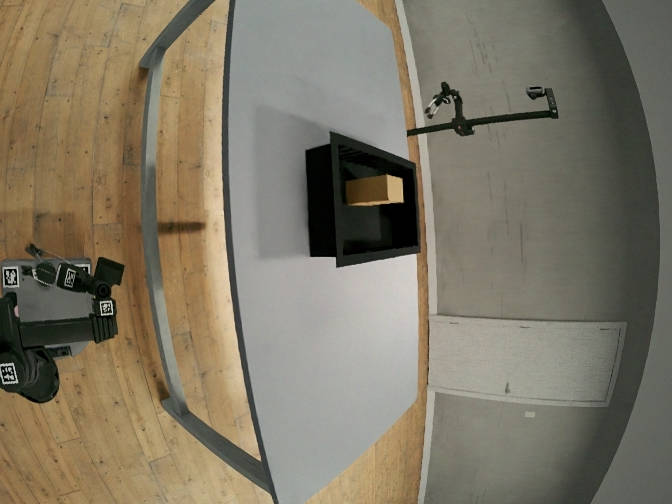

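Emit:
execute_actions:
  actions:
    - {"r2":{"base":{"translate_m":0.16},"joints":{"lift_m":0.9,"wrist_pitch_rad":-0.4}}}
  cameras: []

Emit:
execute_actions:
  actions:
    - {"r2":{"joints":{"wrist_yaw_rad":0,"gripper_m":0.15}}}
  cameras: []

Emit:
execute_actions:
  actions:
    - {"r2":{"joints":{"lift_m":1.05,"wrist_pitch_rad":-0.7,"arm_m":0.36}}}
  cameras: ["r2_wrist_camera","r2_nav_camera"]

Scene clock: 66.33 s.
r1.base_odometry: x=+0.000 y=+0.000 heading=+0.000 (m, m, rad; r1's odometry frame)
r1.turned_by_wheels: +0.000 (rad since the last result)
r1.turned_by_imu: -0.002 (rad since the last result)
r1.base_tilt: forward=+0.7 right=-0.5 (deg)
r1.lidar_m: 3.90 1.12 1.85 5.24 2.18 1.13 0.92 0.91 1.01 1.58 3.62 2.00
r1.head_depth_mm: 1894 2459 - - - 3978 2545 / 1891 2577 - - - 3969 2550 / 1891 2734 - - - - 2553 / 1874 2723 - - - - 2587 / 1878 2730 - - - 3949 2589 / 1863 2691 3888 3832 3820 3793 2608 / 1853 2692 3754 3720 3652 3619 2621
r1.base_status: not commanded
r1.joint_positions: lift_m=+0.481 arm_m=+0.000 wrist_yaw_rad=+2.898 wrist_pitch_rad=-0.431 wrist_roll_rad=-0.004 gripper_m=+0.037 head_pan_rad=-0.001 head_tilt_rad=+0.013
r1.joint_status: not commanded
r1.motor_effort: left_wheel=-1(0) right_wheel=+0(0) lift_m=+18(18) arm_m=+1(1) wrist_yaw_rad=-1(0) wrist_pitch_rad=+6(5) wrist_roll_rad=+0(0) gripper_m=-1(1) head_pan_rad=+1(1) head_tilt_rad=+1(1) (%)
r1.hand_pose: x=+0.0325 y=+0.0712 z=+0.4905 quat_wxyz=(+0.234, +0.702, +0.067, +0.669) (m; r1's base frame)
r1.wrist_depth_mm: - - - - - - - / - - - - - - - / - - - - - - - / - - - - - - - / 911 - 921 946 899 892 924 / 764 - - 753 782 754 745 / 657 650 638 638 625 638 644
r2.base_odometry: x=+1.627 y=-0.057 heading=+0.580 (m, m, rad; r2's odometry frame)
r2.turned_by_wheels: +0.000 (rad since the last result)
r2.turned_by_imu: -0.002 (rad since the last result)
r2.base_tilt: forward=+0.8 right=-0.2 (deg)
r2.lidar_m: 2.25 2.61 1.79 1.68 1.71 2.20 4.39 0.57 0.39 0.36 0.37 0.47
r2.head_depth_mm: 2716 3009 1029 808 685 - 995 / 2720 2988 1020 737 665 - 985 / 2673 2937 941 800 660 - - / 2658 2942 943 774 666 - - / 2660 2943 906 757 664 - 1161 / 2669 2944 1000 746 653 583 1182 / 2543 2895 988 787 651 580 1183
r2.base_status: done
r2.joint_positions: lift_m=+0.900 arm_m=+0.001 wrist_yaw_rad=+2.790 wrist_pitch_rad=-0.417 wrist_roll_rad=+0.016 gripper_m=+0.037 head_pan_rad=-1.563 head_tilt_rad=-0.692
r2.joint_status: all done
r2.motor_effort: left_wheel=-1(7) right_wheel=+1(9) lift_m=+24(25) arm_m=+0(0) wrist_yaw_rad=+1(1) wrist_pitch_rad=+6(7) wrist_roll_rad=+1(0) gripper_m=-1(0) head_pan_rad=-5(4) head_tilt_rad=-3(3) (%)
r2.hand_pose: x=+0.0561 y=+0.0648 z=+0.9126 quat_wxyz=(+0.266, +0.712, +0.021, +0.650) (m; r2's base frame)
r2.wrist_depth_mm: - - - - - - - / - - - - - - - / - - - - - - - / - - - - - - - / - - - - - - - / - - - - - - - / - - - - - - -
pictures: none
No camera images: the call's "cameras" was empty. Leave "cameras" out to get every camera's image.

Scene clock: 68.73 s.
r1.base_odometry: x=+0.000 y=+0.000 heading=+0.000 (m, m, rad; r1's odometry frame)
r1.turned_by_wheels: +0.000 (rad since the last result)
r1.turned_by_imu: +0.000 (rad since the last result)
r1.base_tilt: forward=+0.8 right=-0.6 (deg)
r1.lidar_m: 3.92 1.13 1.86 5.18 2.18 1.13 0.92 0.91 1.01 1.58 3.61 2.00
r1.head_depth_mm: 1889 2459 - - - 3963 2537 / 1894 2581 - - - - 2558 / 1878 2757 - - - 3995 2565 / 1885 2728 - - - - 2579 / 1881 2729 3985 3998 3973 3924 2593 / 1871 2678 3931 3940 3896 3778 2584 / 1856 2689 3738 3751 3719 3677 2611
r1.base_status: not commanded
r1.joint_positions: lift_m=+0.481 arm_m=+0.000 wrist_yaw_rad=+2.898 wrist_pitch_rad=-0.431 wrist_roll_rad=-0.004 gripper_m=+0.037 head_pan_rad=-0.001 head_tilt_rad=+0.013
r1.joint_status: not commanded
r1.motor_effort: left_wheel=+0(1) right_wheel=+0(0) lift_m=+18(18) arm_m=+1(0) wrist_yaw_rad=+0(0) wrist_pitch_rad=+5(5) wrist_roll_rad=+0(0) gripper_m=+0(0) head_pan_rad=+1(0) head_tilt_rad=+2(1) (%)
r1.hand_pose: x=+0.0325 y=+0.0712 z=+0.4905 quat_wxyz=(+0.234, +0.702, +0.067, +0.669) (m; r1's base frame)
r1.wrist_depth_mm: - - - - - - - / - - - - - - - / - - - - - - - / - - - - - - - / 907 - 921 894 906 897 909 / 743 - - 745 774 760 754 / 664 641 632 642 645 653 650
r2.base_odometry: x=+1.627 y=-0.057 heading=+0.580 (m, m, rad; r2's odometry frame)
r2.turned_by_wheels: +0.000 (rad since the last result)
r2.turned_by_imu: +0.000 (rad since the last result)
r2.base_tilt: forward=+0.5 right=-0.2 (deg)
r2.lidar_m: 2.26 2.62 1.79 1.68 1.71 2.20 4.41 0.57 0.39 0.36 0.37 0.47
r2.head_depth_mm: 2705 2928 1030 810 687 - - / 2746 2970 1022 740 671 - - / 2675 2940 943 800 - - - / 2695 2915 938 775 676 599 1185 / 2672 2920 901 759 642 585 1183 / 2617 2912 998 746 652 582 1177 / 2586 2860 991 787 649 580 1181
r2.base_status: not commanded
r2.joint_positions: lift_m=+0.900 arm_m=+0.001 wrist_yaw_rad=+0.003 wrist_pitch_rad=-0.417 wrist_roll_rad=+0.016 gripper_m=+0.150 head_pan_rad=-1.563 head_tilt_rad=-0.692
r2.joint_status: all done
r2.motor_effort: left_wheel=-1(1) right_wheel=+1(2) lift_m=+24(24) arm_m=+1(0) wrist_yaw_rad=-2(3) wrist_pitch_rad=+6(6) wrist_roll_rad=+0(0) gripper_m=+0(100) head_pan_rad=-5(5) head_tilt_rad=-3(3) (%)
r2.hand_pose: x=-0.0207 y=-0.3703 z=+0.9126 quat_wxyz=(+0.687, +0.147, -0.697, -0.147) (m; r2's base frame)
r2.wrist_depth_mm: - - - - - - - / - 809 635 666 724 751 753 / 602 595 481 547 503 563 560 / 472 449 349 344 355 448 444 / 390 403 370 369 374 385 370 / 335 - 324 324 319 315 324 / 287 286 283 281 280 278 270
pictures: none
No camera images: the call's "cameras" was empty. Leave "cameras" out to get every camera's image.

Scene clock: 72.57 s.
r1.base_odometry: x=+0.000 y=+0.000 heading=+0.000 (m, m, rad; r1's odometry frame)
r1.turned_by_wheels: +0.000 (rad since the last result)
r1.turned_by_imu: -0.001 (rad since the last result)
r1.base_tilt: forward=+0.9 right=-0.5 (deg)
r1.lidar_m: 3.90 1.13 1.85 5.23 2.18 1.13 0.92 0.91 1.01 1.58 3.61 2.00
r1.head_depth_mm: 1906 2468 - - - 3956 2542 / 1888 2587 - - - 3956 2562 / 1875 2731 - - - - 2561 / 1891 2749 - - - - 2575 / 1864 2715 - - 3972 3979 2600 / 1851 2698 3824 3881 3817 3770 2610 / 1866 2687 3773 3742 3722 3639 2590
r1.base_status: not commanded
r1.joint_positions: lift_m=+0.481 arm_m=+0.000 wrist_yaw_rad=+2.898 wrist_pitch_rad=-0.431 wrist_roll_rad=-0.004 gripper_m=+0.037 head_pan_rad=-0.001 head_tilt_rad=+0.013
r1.joint_status: not commanded
r1.motor_effort: left_wheel=-1(1) right_wheel=+0(0) lift_m=+18(18) arm_m=+1(0) wrist_yaw_rad=+0(1) wrist_pitch_rad=+5(5) wrist_roll_rad=+0(1) gripper_m=-2(1) head_pan_rad=+0(1) head_tilt_rad=+2(2) (%)
r1.hand_pose: x=+0.0325 y=+0.0712 z=+0.4905 quat_wxyz=(+0.234, +0.702, +0.067, +0.669) (m; r1's base frame)
r1.wrist_depth_mm: - - - - - - - / - - - - - - - / - - - - - - - / - - - - - - - / 932 - 947 911 915 911 910 / 752 - - 750 765 776 756 / 654 655 639 651 648 652 645
r2.base_odometry: x=+1.627 y=-0.057 heading=+0.580 (m, m, rad; r2's odometry frame)
r2.turned_by_wheels: +0.000 (rad since the last result)
r2.turned_by_imu: +0.000 (rad since the last result)
r2.base_tilt: forward=+0.5 right=-0.2 (deg)
r2.lidar_m: 2.25 2.61 1.79 1.67 1.71 2.20 4.41 0.57 0.39 0.36 0.37 0.48
r2.head_depth_mm: 2683 2968 1026 810 667 606 1205 / - 2962 1020 739 665 603 1201 / - - 941 798 664 588 1198 / 2670 2902 940 770 657 587 1192 / 2672 2939 905 755 658 584 1178 / 2633 2918 996 744 655 583 1175 / 2540 2847 992 785 651 581 1170
r2.base_status: not commanded
r2.joint_positions: lift_m=+1.050 arm_m=+0.360 wrist_yaw_rad=+0.001 wrist_pitch_rad=-0.710 wrist_roll_rad=+0.016 gripper_m=+0.150 head_pan_rad=-1.563 head_tilt_rad=-0.692
r2.joint_status: all done
r2.motor_effort: left_wheel=-1(1) right_wheel=+1(1) lift_m=+24(24) arm_m=+3(3) wrist_yaw_rad=-1(2) wrist_pitch_rad=+4(5) wrist_roll_rad=+0(0) gripper_m=+0(1) head_pan_rad=-4(4) head_tilt_rad=-3(3) (%)
r2.hand_pose: x=-0.0213 y=-0.6832 z=+1.0031 quat_wxyz=(+0.658, +0.245, -0.668, -0.248) (m; r2's base frame)
r2.wrist_depth_mm: - - - - - - - / - - - - - - 607 / 567 557 447 438 533 544 536 / 497 485 468 474 461 482 475 / 448 442 420 437 416 443 432 / 408 - 276 390 375 388 398 / 372 295 267 353 347 359 356
pictures: r2_nav_camera (sideways: a quarter turn counterclockwise sets it upright), r2_wrist_camera
Images, in order (width x height): r2_nav_camera 672x504, r2_wrist_camera 644x364.

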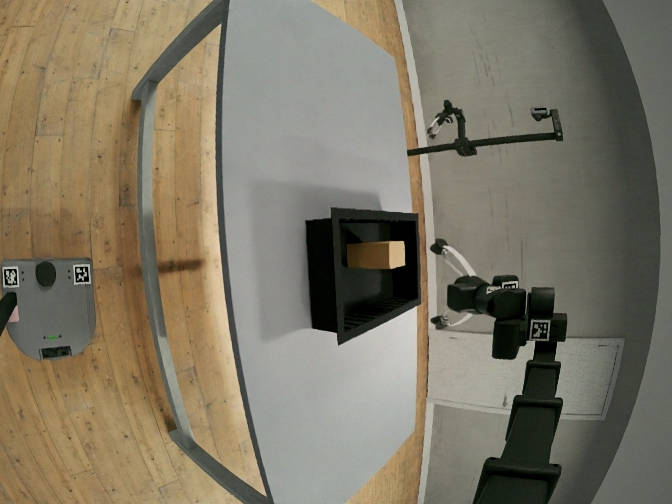

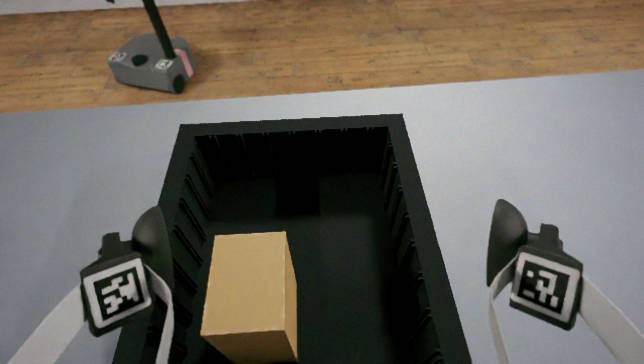

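Emit:
execute_actions:
  actions:
    - {"r2":{"base":{"translate_m":0.055},"joints":{"arm_m":0.424}}}
  cameras: []

Emit:
execute_actions:
  actions:
    - {"r2":{"joints":{"lift_m":0.905}}}
  cameras: ["r2_wrist_camera"]

Scene clock: 82.60 s.
r1.base_odometry: x=+0.000 y=+0.000 heading=+0.000 (m, m, rad; r1's odometry frame)
r1.turned_by_wheels: +0.000 (rad since the last result)
r1.turned_by_imu: -0.001 (rad since the last result)
r1.base_tilt: forward=+0.8 right=-0.5 (deg)
r1.lidar_m: 3.90 1.13 1.85 5.25 2.17 1.13 0.92 0.91 1.01 1.58 3.64 2.00
r1.head_depth_mm: 1895 2471 - - - 3933 2537 / 1891 2585 - - - - 2569 / 1876 2764 - - - 3992 2563 / 1871 2762 - - - - 2584 / 1866 2719 - - 3983 3876 2625 / 1864 2720 3886 3894 3810 3781 2595 / 1855 2682 3723 3770 3663 3643 2633
r1.base_status: not commanded
r1.joint_positions: lift_m=+0.481 arm_m=+0.000 wrist_yaw_rad=+2.898 wrist_pitch_rad=-0.431 wrist_roll_rad=-0.004 gripper_m=+0.037 head_pan_rad=-0.001 head_tilt_rad=+0.013
r1.joint_status: not commanded
r1.motor_effort: left_wheel=-1(1) right_wheel=+0(0) lift_m=+18(18) arm_m=+0(1) wrist_yaw_rad=+0(1) wrist_pitch_rad=+5(5) wrist_roll_rad=+0(0) gripper_m=-1(0) head_pan_rad=+1(1) head_tilt_rad=+1(2) (%)
r1.hand_pose: x=+0.0325 y=+0.0712 z=+0.4905 quat_wxyz=(+0.234, +0.702, +0.067, +0.669) (m; r1's base frame)
r1.wrist_depth_mm: - - - - - - - / - - - - - - - / - - - - - - - / - - - - - - - / 904 - 937 921 916 943 918 / 758 - - 738 795 749 734 / 646 650 610 637 655 659 648
r2.base_odometry: x=+1.673 y=-0.027 heading=+0.580 (m, m, rad; r2's odometry frame)
r2.turned_by_wheels: +0.000 (rad since the last result)
r2.turned_by_imu: -0.001 (rad since the last result)
r2.base_tilt: forward=+0.5 right=-0.3 (deg)
r2.lidar_m: 2.20 2.62 1.79 1.68 1.71 2.21 4.46 0.56 0.38 0.36 0.36 0.47
r2.head_depth_mm: 2703 3010 1031 787 668 594 1203 / - 2931 920 716 666 590 1194 / - 2991 959 797 663 589 1187 / 2659 2954 936 771 658 588 1186 / 2672 2936 937 728 657 583 1187 / 2671 2900 998 787 654 582 1183 / 2552 2854 994 785 650 579 1181
r2.base_status: done
r2.joint_positions: lift_m=+1.050 arm_m=+0.424 wrist_yaw_rad=+0.001 wrist_pitch_rad=-0.710 wrist_roll_rad=+0.016 gripper_m=+0.150 head_pan_rad=-1.563 head_tilt_rad=-0.692
r2.joint_status: all done
r2.motor_effort: left_wheel=-1(2) right_wheel=+1(7) lift_m=+24(24) arm_m=+3(5) wrist_yaw_rad=-1(0) wrist_pitch_rad=+4(3) wrist_roll_rad=+0(0) gripper_m=-1(0) head_pan_rad=-5(4) head_tilt_rad=-3(3) (%)
r2.hand_pose: x=-0.0213 y=-0.7472 z=+1.0031 quat_wxyz=(+0.658, +0.245, -0.668, -0.248) (m; r2's base frame)
r2.wrist_depth_mm: - - - - - - - / - - - - - - - / - - 559 554 538 540 532 / 495 496 408 397 392 480 478 / 450 452 417 435 424 339 432 / 406 - 382 397 392 312 400 / 372 365 345 248 358 316 352
pictures: none
No camera images: the call's "cameras" was empty. Leave "cameras" out to get every camera's image.

Scene clock: 84.77 s.
r1.base_odometry: x=+0.000 y=+0.000 heading=+0.000 (m, m, rad; r1's odometry frame)
r1.turned_by_wheels: +0.000 (rad since the last result)
r1.turned_by_imu: +0.000 (rad since the last result)
r1.base_tilt: forward=+0.8 right=-0.6 (deg)
r1.lidar_m: 3.91 1.12 1.86 5.22 2.18 1.13 0.92 0.92 1.00 1.58 3.63 2.00
r1.head_depth_mm: 1892 2453 - - - 3965 2552 / 1892 2587 - - - 3978 2579 / 1884 2735 - - - - 2559 / 1882 2747 - - - - 2576 / 1865 2711 - - 3993 3920 2583 / 1873 2707 3894 3862 3849 3827 2608 / 1846 2693 3731 3779 3728 3655 2612
r1.base_status: not commanded
r1.joint_positions: lift_m=+0.481 arm_m=+0.000 wrist_yaw_rad=+2.898 wrist_pitch_rad=-0.431 wrist_roll_rad=-0.004 gripper_m=+0.037 head_pan_rad=-0.001 head_tilt_rad=+0.013
r1.joint_status: not commanded
r1.motor_effort: left_wheel=-1(1) right_wheel=+0(0) lift_m=+18(18) arm_m=+0(1) wrist_yaw_rad=+0(0) wrist_pitch_rad=+5(5) wrist_roll_rad=+0(0) gripper_m=+0(1) head_pan_rad=+1(0) head_tilt_rad=+1(1) (%)
r1.hand_pose: x=+0.0325 y=+0.0712 z=+0.4905 quat_wxyz=(+0.234, +0.702, +0.067, +0.669) (m; r1's base frame)
r1.wrist_depth_mm: - - - - - - - / - - - - - - - / - - - - - - - / - - - - - - - / 917 - 945 883 906 877 909 / 753 - - 748 787 742 750 / 651 639 629 647 643 659 627
r2.base_odometry: x=+1.673 y=-0.027 heading=+0.580 (m, m, rad; r2's odometry frame)
r2.turned_by_wheels: +0.000 (rad since the last result)
r2.turned_by_imu: +0.000 (rad since the last result)
r2.base_tilt: forward=+0.7 right=-0.1 (deg)
r2.lidar_m: 2.20 2.63 1.79 1.68 1.71 2.20 4.46 0.56 0.38 0.36 0.36 0.47
r2.head_depth_mm: 2719 2946 - 741 668 591 1199 / 2669 - 907 714 665 590 1198 / 2666 - 945 794 662 588 1191 / 2661 2958 936 767 659 585 1185 / 2670 2917 963 727 654 584 1189 / 2639 2914 990 789 653 582 1184 / 2526 2837 989 785 651 579 1182
r2.base_status: not commanded
r2.joint_positions: lift_m=+0.905 arm_m=+0.424 wrist_yaw_rad=+0.001 wrist_pitch_rad=-0.710 wrist_roll_rad=+0.016 gripper_m=+0.150 head_pan_rad=-1.563 head_tilt_rad=-0.692
r2.joint_status: all done
r2.motor_effort: left_wheel=-1(1) right_wheel=+1(1) lift_m=+17(22) arm_m=+3(3) wrist_yaw_rad=-1(1) wrist_pitch_rad=+3(3) wrist_roll_rad=+0(1) gripper_m=+0(0) head_pan_rad=-6(4) head_tilt_rad=-3(3) (%)
r2.hand_pose: x=-0.0213 y=-0.7472 z=+0.8585 quat_wxyz=(+0.658, +0.245, -0.668, -0.248) (m; r2's base frame)
r2.wrist_depth_mm: - - - - - 449 443 / 401 389 274 282 285 265 381 / 351 231 314 320 323 253 326 / 310 203 296 298 298 256 193 / 277 181 135 132 266 261 174 / 251 - 123 120 242 240 163 / 143 174 111 110 218 220 189
pictures: r2_wrist_camera
Images, in order (width x height): r2_wrist_camera 644x364.

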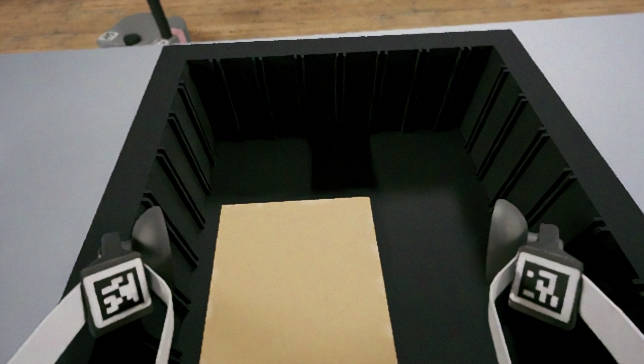

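Emit:
execute_actions:
  actions:
    - {"r2":{"joints":{"arm_m":0.37}}}
  cameras: ["r2_wrist_camera"]

Scene clock: 91.20 s.
r1.base_odometry: x=+0.000 y=+0.000 heading=+0.000 (m, m, rad; r1's odometry frame)
r1.turned_by_wheels: +0.000 (rad since the last result)
r1.turned_by_imu: -0.001 (rad since the last result)
r1.base_tilt: forward=+0.7 right=-0.5 (deg)
r1.lidar_m: 3.91 1.12 1.85 5.23 2.17 1.12 0.92 0.91 1.01 1.57 3.62 2.00
r1.head_depth_mm: 1897 2468 - - - 3908 2538 / 1891 2592 - - - 3981 2552 / 1874 2763 - - - - 2565 / 1874 2740 - - - - 2574 / 1867 2722 - - - 3886 2601 / 1854 2717 3891 3914 3802 3766 2595 / 1850 2713 3771 3719 3694 3609 2600
r1.base_status: not commanded
r1.joint_positions: lift_m=+0.481 arm_m=+0.000 wrist_yaw_rad=+2.898 wrist_pitch_rad=-0.431 wrist_roll_rad=-0.004 gripper_m=+0.037 head_pan_rad=-0.001 head_tilt_rad=+0.013
r1.joint_status: not commanded
r1.motor_effort: left_wheel=-1(1) right_wheel=+0(0) lift_m=+18(18) arm_m=+1(0) wrist_yaw_rad=-1(0) wrist_pitch_rad=+5(5) wrist_roll_rad=+1(0) gripper_m=-2(1) head_pan_rad=+0(1) head_tilt_rad=+1(1) (%)
r1.hand_pose: x=+0.0325 y=+0.0712 z=+0.4905 quat_wxyz=(+0.234, +0.702, +0.067, +0.669) (m; r1's base frame)
r1.wrist_depth_mm: - - - - - - - / - - - - - - - / - - - - - - - / - - - - - - - / 904 - 951 886 900 903 911 / 763 - - 757 781 758 747 / 646 661 630 641 632 644 644
r2.base_odometry: x=+1.673 y=-0.027 heading=+0.580 (m, m, rad; r2's odometry frame)
r2.turned_by_wheels: +0.000 (rad since the last result)
r2.turned_by_imu: +0.000 (rad since the last result)
r2.base_tilt: forward=+0.6 right=-0.3 (deg)
r2.lidar_m: 2.20 2.62 1.79 1.68 1.71 2.20 4.45 0.56 0.38 0.36 0.36 0.47
r2.head_depth_mm: 2688 2940 - 740 668 592 1202 / 2691 2902 909 716 665 590 1196 / 2680 2915 - 794 662 590 1194 / 2672 2911 935 770 659 587 1188 / 2670 2937 950 728 657 585 1189 / 2662 2954 997 793 655 584 1180 / 2516 2820 991 786 653 581 1179
r2.base_status: not commanded
r2.joint_positions: lift_m=+0.905 arm_m=+0.370 wrist_yaw_rad=+0.001 wrist_pitch_rad=-0.710 wrist_roll_rad=+0.016 gripper_m=+0.150 head_pan_rad=-1.563 head_tilt_rad=-0.692
r2.joint_status: all done
r2.motor_effort: left_wheel=-1(1) right_wheel=+2(1) lift_m=+17(17) arm_m=-3(4) wrist_yaw_rad=-1(1) wrist_pitch_rad=+4(4) wrist_roll_rad=+0(0) gripper_m=+0(1) head_pan_rad=-5(5) head_tilt_rad=-3(3) (%)
r2.hand_pose: x=-0.0213 y=-0.6938 z=+0.8585 quat_wxyz=(+0.658, +0.245, -0.668, -0.248) (m; r2's base frame)
r2.wrist_depth_mm: - 471 303 310 307 310 448 / 403 389 328 348 349 257 379 / 352 234 272 167 333 260 324 / 307 203 251 147 298 264 192 / 278 181 139 133 267 262 179 / 251 - 236 146 242 240 166 / 143 170 221 216 222 221 193
pictures: r2_wrist_camera
Images, in order (width x height): r2_wrist_camera 644x364.

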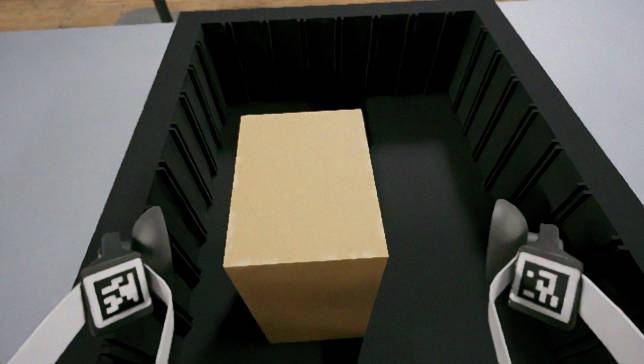

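Emit:
execute_actions:
  actions:
    - {"r2":{"joints":{"arm_m":0.40}}}
  cameras: []

Emit:
execute_actions:
  actions:
    - {"r2":{"joints":{"gripper_m":0.02}}}
  cameras: []

Emit:
execute_actions:
  actions:
    - {"r2":{"joints":{"lift_m":1.1}}}
  cameras: ["r2_nav_camera"]

Scene clock: 104.37 s.
r1.base_odometry: x=+0.000 y=+0.000 heading=+0.000 (m, m, rad; r1's odometry frame)
r1.turned_by_wheels: +0.000 (rad since the last result)
r1.turned_by_imu: -0.001 (rad since the last result)
r1.base_tilt: forward=+0.8 right=-0.6 (deg)
r1.lidar_m: 3.91 1.13 1.85 5.21 2.17 1.13 0.92 0.91 1.01 1.58 3.63 1.99
r1.head_depth_mm: 1904 2470 - - - 3966 2537 / 1892 2586 - - - - 2535 / 1880 2749 - - - 3982 2573 / 1884 2759 - - - - 2566 / 1868 2710 - - - 3967 2570 / 1858 2698 3914 3885 3824 3784 2587 / 1857 2690 3765 3694 3694 3626 2623
r1.base_status: not commanded
r1.joint_positions: lift_m=+0.481 arm_m=+0.000 wrist_yaw_rad=+2.898 wrist_pitch_rad=-0.431 wrist_roll_rad=-0.004 gripper_m=+0.037 head_pan_rad=-0.001 head_tilt_rad=+0.013
r1.joint_status: not commanded
r1.motor_effort: left_wheel=-1(1) right_wheel=+0(0) lift_m=+18(18) arm_m=+1(0) wrist_yaw_rad=-1(0) wrist_pitch_rad=+5(5) wrist_roll_rad=+1(0) gripper_m=-1(1) head_pan_rad=+0(1) head_tilt_rad=+1(2) (%)
r1.hand_pose: x=+0.0325 y=+0.0712 z=+0.4905 quat_wxyz=(+0.234, +0.702, +0.067, +0.669) (m; r1's base frame)
r1.wrist_depth_mm: - - - - - - - / - - - - - - - / - - - - - - - / - - - - - - - / 903 - 957 901 911 913 910 / 736 - - 759 758 744 768 / 635 662 634 657 628 643 646
r2.base_odometry: x=+1.673 y=-0.027 heading=+0.580 (m, m, rad; r2's odometry frame)
r2.turned_by_wheels: +0.000 (rad since the last result)
r2.turned_by_imu: +0.000 (rad since the last result)
r2.base_tilt: forward=+0.8 right=-0.2 (deg)
r2.lidar_m: 2.20 2.63 1.79 1.68 1.71 2.21 4.46 0.56 0.38 0.36 0.36 0.47
r2.head_depth_mm: 2715 2968 - 740 667 594 1201 / 2672 2885 879 717 664 590 1190 / 2659 - 910 797 664 589 1189 / 2662 2945 939 769 660 586 1184 / 2664 2906 951 728 657 583 1184 / 2630 2930 992 786 653 582 1180 / 2512 2856 990 787 652 579 1181
r2.base_status: not commanded
r2.joint_positions: lift_m=+0.905 arm_m=+0.400 wrist_yaw_rad=+0.001 wrist_pitch_rad=-0.711 wrist_roll_rad=+0.016 gripper_m=+0.150 head_pan_rad=-1.563 head_tilt_rad=-0.692
r2.joint_status: all done
r2.motor_effort: left_wheel=-1(1) right_wheel=+1(1) lift_m=+17(17) arm_m=+3(1) wrist_yaw_rad=-1(1) wrist_pitch_rad=+4(4) wrist_roll_rad=+0(0) gripper_m=+1(1) head_pan_rad=-5(4) head_tilt_rad=-3(3) (%)
r2.hand_pose: x=-0.0213 y=-0.7232 z=+0.8585 quat_wxyz=(+0.658, +0.245, -0.668, -0.248) (m; r2's base frame)
r2.wrist_depth_mm: - - - 288 292 420 445 / 402 387 300 311 313 256 382 / 350 235 331 338 337 256 327 / 310 203 155 147 295 260 195 / 276 180 139 132 266 260 175 / 251 - 123 120 239 239 164 / 142 173 112 112 218 221 191
pictures: none
No camera images: the call's "cameras" was empty. Leave "cameras" out to get every camera's image.

Scene clock: 106.20 s.
r1.base_odometry: x=+0.000 y=+0.000 heading=+0.000 (m, m, rad; r1's odometry frame)
r1.turned_by_wheels: +0.000 (rad since the last result)
r1.turned_by_imu: +0.000 (rad since the last result)
r1.base_tilt: forward=+0.9 right=-0.6 (deg)
r1.lidar_m: 3.91 1.13 1.85 5.21 2.17 1.12 0.92 0.91 1.00 1.58 3.62 2.00
r1.head_depth_mm: 1889 2469 - - - 3983 2525 / 1899 2595 - - - - 2572 / 1878 2745 - - - - 2554 / 1874 2747 - - - - 2585 / 1876 2727 - - - 3943 2609 / 1857 2724 3877 3891 3888 3766 2601 / 1845 2692 3789 3681 3703 3611 2620
r1.base_status: not commanded
r1.joint_positions: lift_m=+0.481 arm_m=+0.000 wrist_yaw_rad=+2.898 wrist_pitch_rad=-0.431 wrist_roll_rad=-0.004 gripper_m=+0.037 head_pan_rad=-0.001 head_tilt_rad=+0.013
r1.joint_status: not commanded
r1.motor_effort: left_wheel=-1(1) right_wheel=+0(0) lift_m=+18(18) arm_m=+0(1) wrist_yaw_rad=+0(0) wrist_pitch_rad=+5(5) wrist_roll_rad=+0(0) gripper_m=-1(2) head_pan_rad=+1(1) head_tilt_rad=+2(1) (%)
r1.hand_pose: x=+0.0325 y=+0.0712 z=+0.4905 quat_wxyz=(+0.234, +0.702, +0.067, +0.669) (m; r1's base frame)
r1.wrist_depth_mm: - - - - - - - / - - - - - - - / - - - - - - - / - - - - - - - / 912 - 961 946 910 880 927 / 773 - - 762 773 739 728 / 652 647 639 646 630 652 649
r2.base_odometry: x=+1.673 y=-0.027 heading=+0.580 (m, m, rad; r2's odometry frame)
r2.turned_by_wheels: +0.000 (rad since the last result)
r2.turned_by_imu: +0.000 (rad since the last result)
r2.base_tilt: forward=+0.6 right=-0.2 (deg)
r2.lidar_m: 2.20 2.62 1.79 1.68 1.71 2.21 4.46 0.56 0.38 0.36 0.36 0.47
r2.head_depth_mm: 2684 2916 - 741 669 593 1199 / 2695 2886 902 717 665 590 1198 / 2673 - - 789 662 589 1187 / 2652 2902 937 789 660 588 1186 / 2668 2862 958 730 656 584 1190 / 2639 2880 999 790 655 583 1177 / 2530 2861 995 787 650 580 1176
r2.base_status: not commanded
r2.joint_positions: lift_m=+0.905 arm_m=+0.400 wrist_yaw_rad=+0.000 wrist_pitch_rad=-0.692 wrist_roll_rad=+0.012 gripper_m=+0.021 head_pan_rad=-1.563 head_tilt_rad=-0.692
r2.joint_status: all done
r2.motor_effort: left_wheel=-2(2) right_wheel=+3(3) lift_m=+17(17) arm_m=+3(3) wrist_yaw_rad=+0(1) wrist_pitch_rad=-2(4) wrist_roll_rad=+2(2) gripper_m=-27(100) head_pan_rad=-3(5) head_tilt_rad=-3(3) (%)
r2.hand_pose: x=-0.0215 y=-0.7266 z=+0.8618 quat_wxyz=(+0.661, +0.239, -0.669, -0.242) (m; r2's base frame)
r2.wrist_depth_mm: - - - - - 472 470 / 417 401 299 310 312 273 397 / 359 239 335 340 341 254 345 / 318 209 295 150 298 259 203 / 284 186 191 133 139 245 180 / 249 167 120 120 124 234 178 / 150 183 224 111 116 224 175
pictures: none
No camera images: the call's "cameras" was empty. Leave "cameras" out to get every camera's image.

Scene clock: 108.80 s.
r1.base_odometry: x=+0.000 y=+0.000 heading=+0.000 (m, m, rad; r1's odometry frame)
r1.turned_by_wheels: +0.000 (rad since the last result)
r1.turned_by_imu: +0.000 (rad since the last result)
r1.base_tilt: forward=+0.8 right=-0.6 (deg)
r1.lidar_m: 3.89 1.13 1.86 5.19 2.17 1.13 0.92 0.91 1.01 1.58 3.62 2.00
r1.head_depth_mm: 1896 2461 - - - 3971 2536 / 1895 2597 - - - 3968 2551 / 1890 2772 - - - - 2553 / 1885 2743 - - - - 2564 / 1860 2715 - - - 3927 2575 / 1866 2693 3888 3883 3857 3814 2601 / 1853 2703 3739 3733 3708 3608 2610
r1.base_status: not commanded
r1.joint_positions: lift_m=+0.481 arm_m=+0.000 wrist_yaw_rad=+2.898 wrist_pitch_rad=-0.431 wrist_roll_rad=-0.004 gripper_m=+0.037 head_pan_rad=-0.001 head_tilt_rad=+0.013
r1.joint_status: not commanded
r1.motor_effort: left_wheel=-1(1) right_wheel=+0(0) lift_m=+18(18) arm_m=+0(1) wrist_yaw_rad=-1(0) wrist_pitch_rad=+5(5) wrist_roll_rad=+0(0) gripper_m=-2(1) head_pan_rad=-1(1) head_tilt_rad=+2(1) (%)
r1.hand_pose: x=+0.0325 y=+0.0712 z=+0.4905 quat_wxyz=(+0.234, +0.702, +0.067, +0.669) (m; r1's base frame)
r1.wrist_depth_mm: - - - - - - - / - - - - - - - / - - - - - - - / - - - - - - - / 935 - 960 892 912 891 906 / 751 - - 744 797 757 773 / 655 645 643 662 634 648 653
r2.base_odometry: x=+1.673 y=-0.027 heading=+0.580 (m, m, rad; r2's odometry frame)
r2.turned_by_wheels: +0.000 (rad since the last result)
r2.turned_by_imu: +0.000 (rad since the last result)
r2.base_tilt: forward=+0.5 right=-0.2 (deg)
r2.lidar_m: 2.19 2.62 1.79 1.68 1.71 2.20 4.47 0.56 0.38 0.36 0.36 0.47
r2.head_depth_mm: 2719 2989 1026 785 668 593 1196 / 2727 2956 940 714 666 591 1194 / - 642 954 797 661 588 1196 / 2653 2822 948 792 659 587 1189 / 2648 2913 942 727 654 584 1195 / 2647 2901 998 788 653 583 1185 / 2511 2907 990 783 649 579 1181
r2.base_status: not commanded
r2.joint_positions: lift_m=+1.100 arm_m=+0.400 wrist_yaw_rad=-0.002 wrist_pitch_rad=-0.725 wrist_roll_rad=+0.011 gripper_m=+0.021 head_pan_rad=-1.563 head_tilt_rad=-0.692
r2.joint_status: all done
r2.motor_effort: left_wheel=-1(5) right_wheel=+1(6) lift_m=+25(28) arm_m=+2(3) wrist_yaw_rad=+2(2) wrist_pitch_rad=+9(9) wrist_roll_rad=+2(4) gripper_m=-23(26) head_pan_rad=-3(5) head_tilt_rad=-3(3) (%)
r2.hand_pose: x=-0.0219 y=-0.7205 z=+1.0504 quat_wxyz=(+0.657, +0.249, -0.665, -0.253) (m; r2's base frame)
r2.wrist_depth_mm: - - - - - - - / - - - - - - - / - - - 617 606 602 595 / 553 557 527 152 445 537 537 / 497 493 491 137 143 484 484 / 448 450 126 125 128 441 440 / 411 412 342 114 121 332 403
pictures: r2_nav_camera (sideways: a quarter turn counterclockwise sets it upright)
Images, in order (width x height): r2_nav_camera 672x504.

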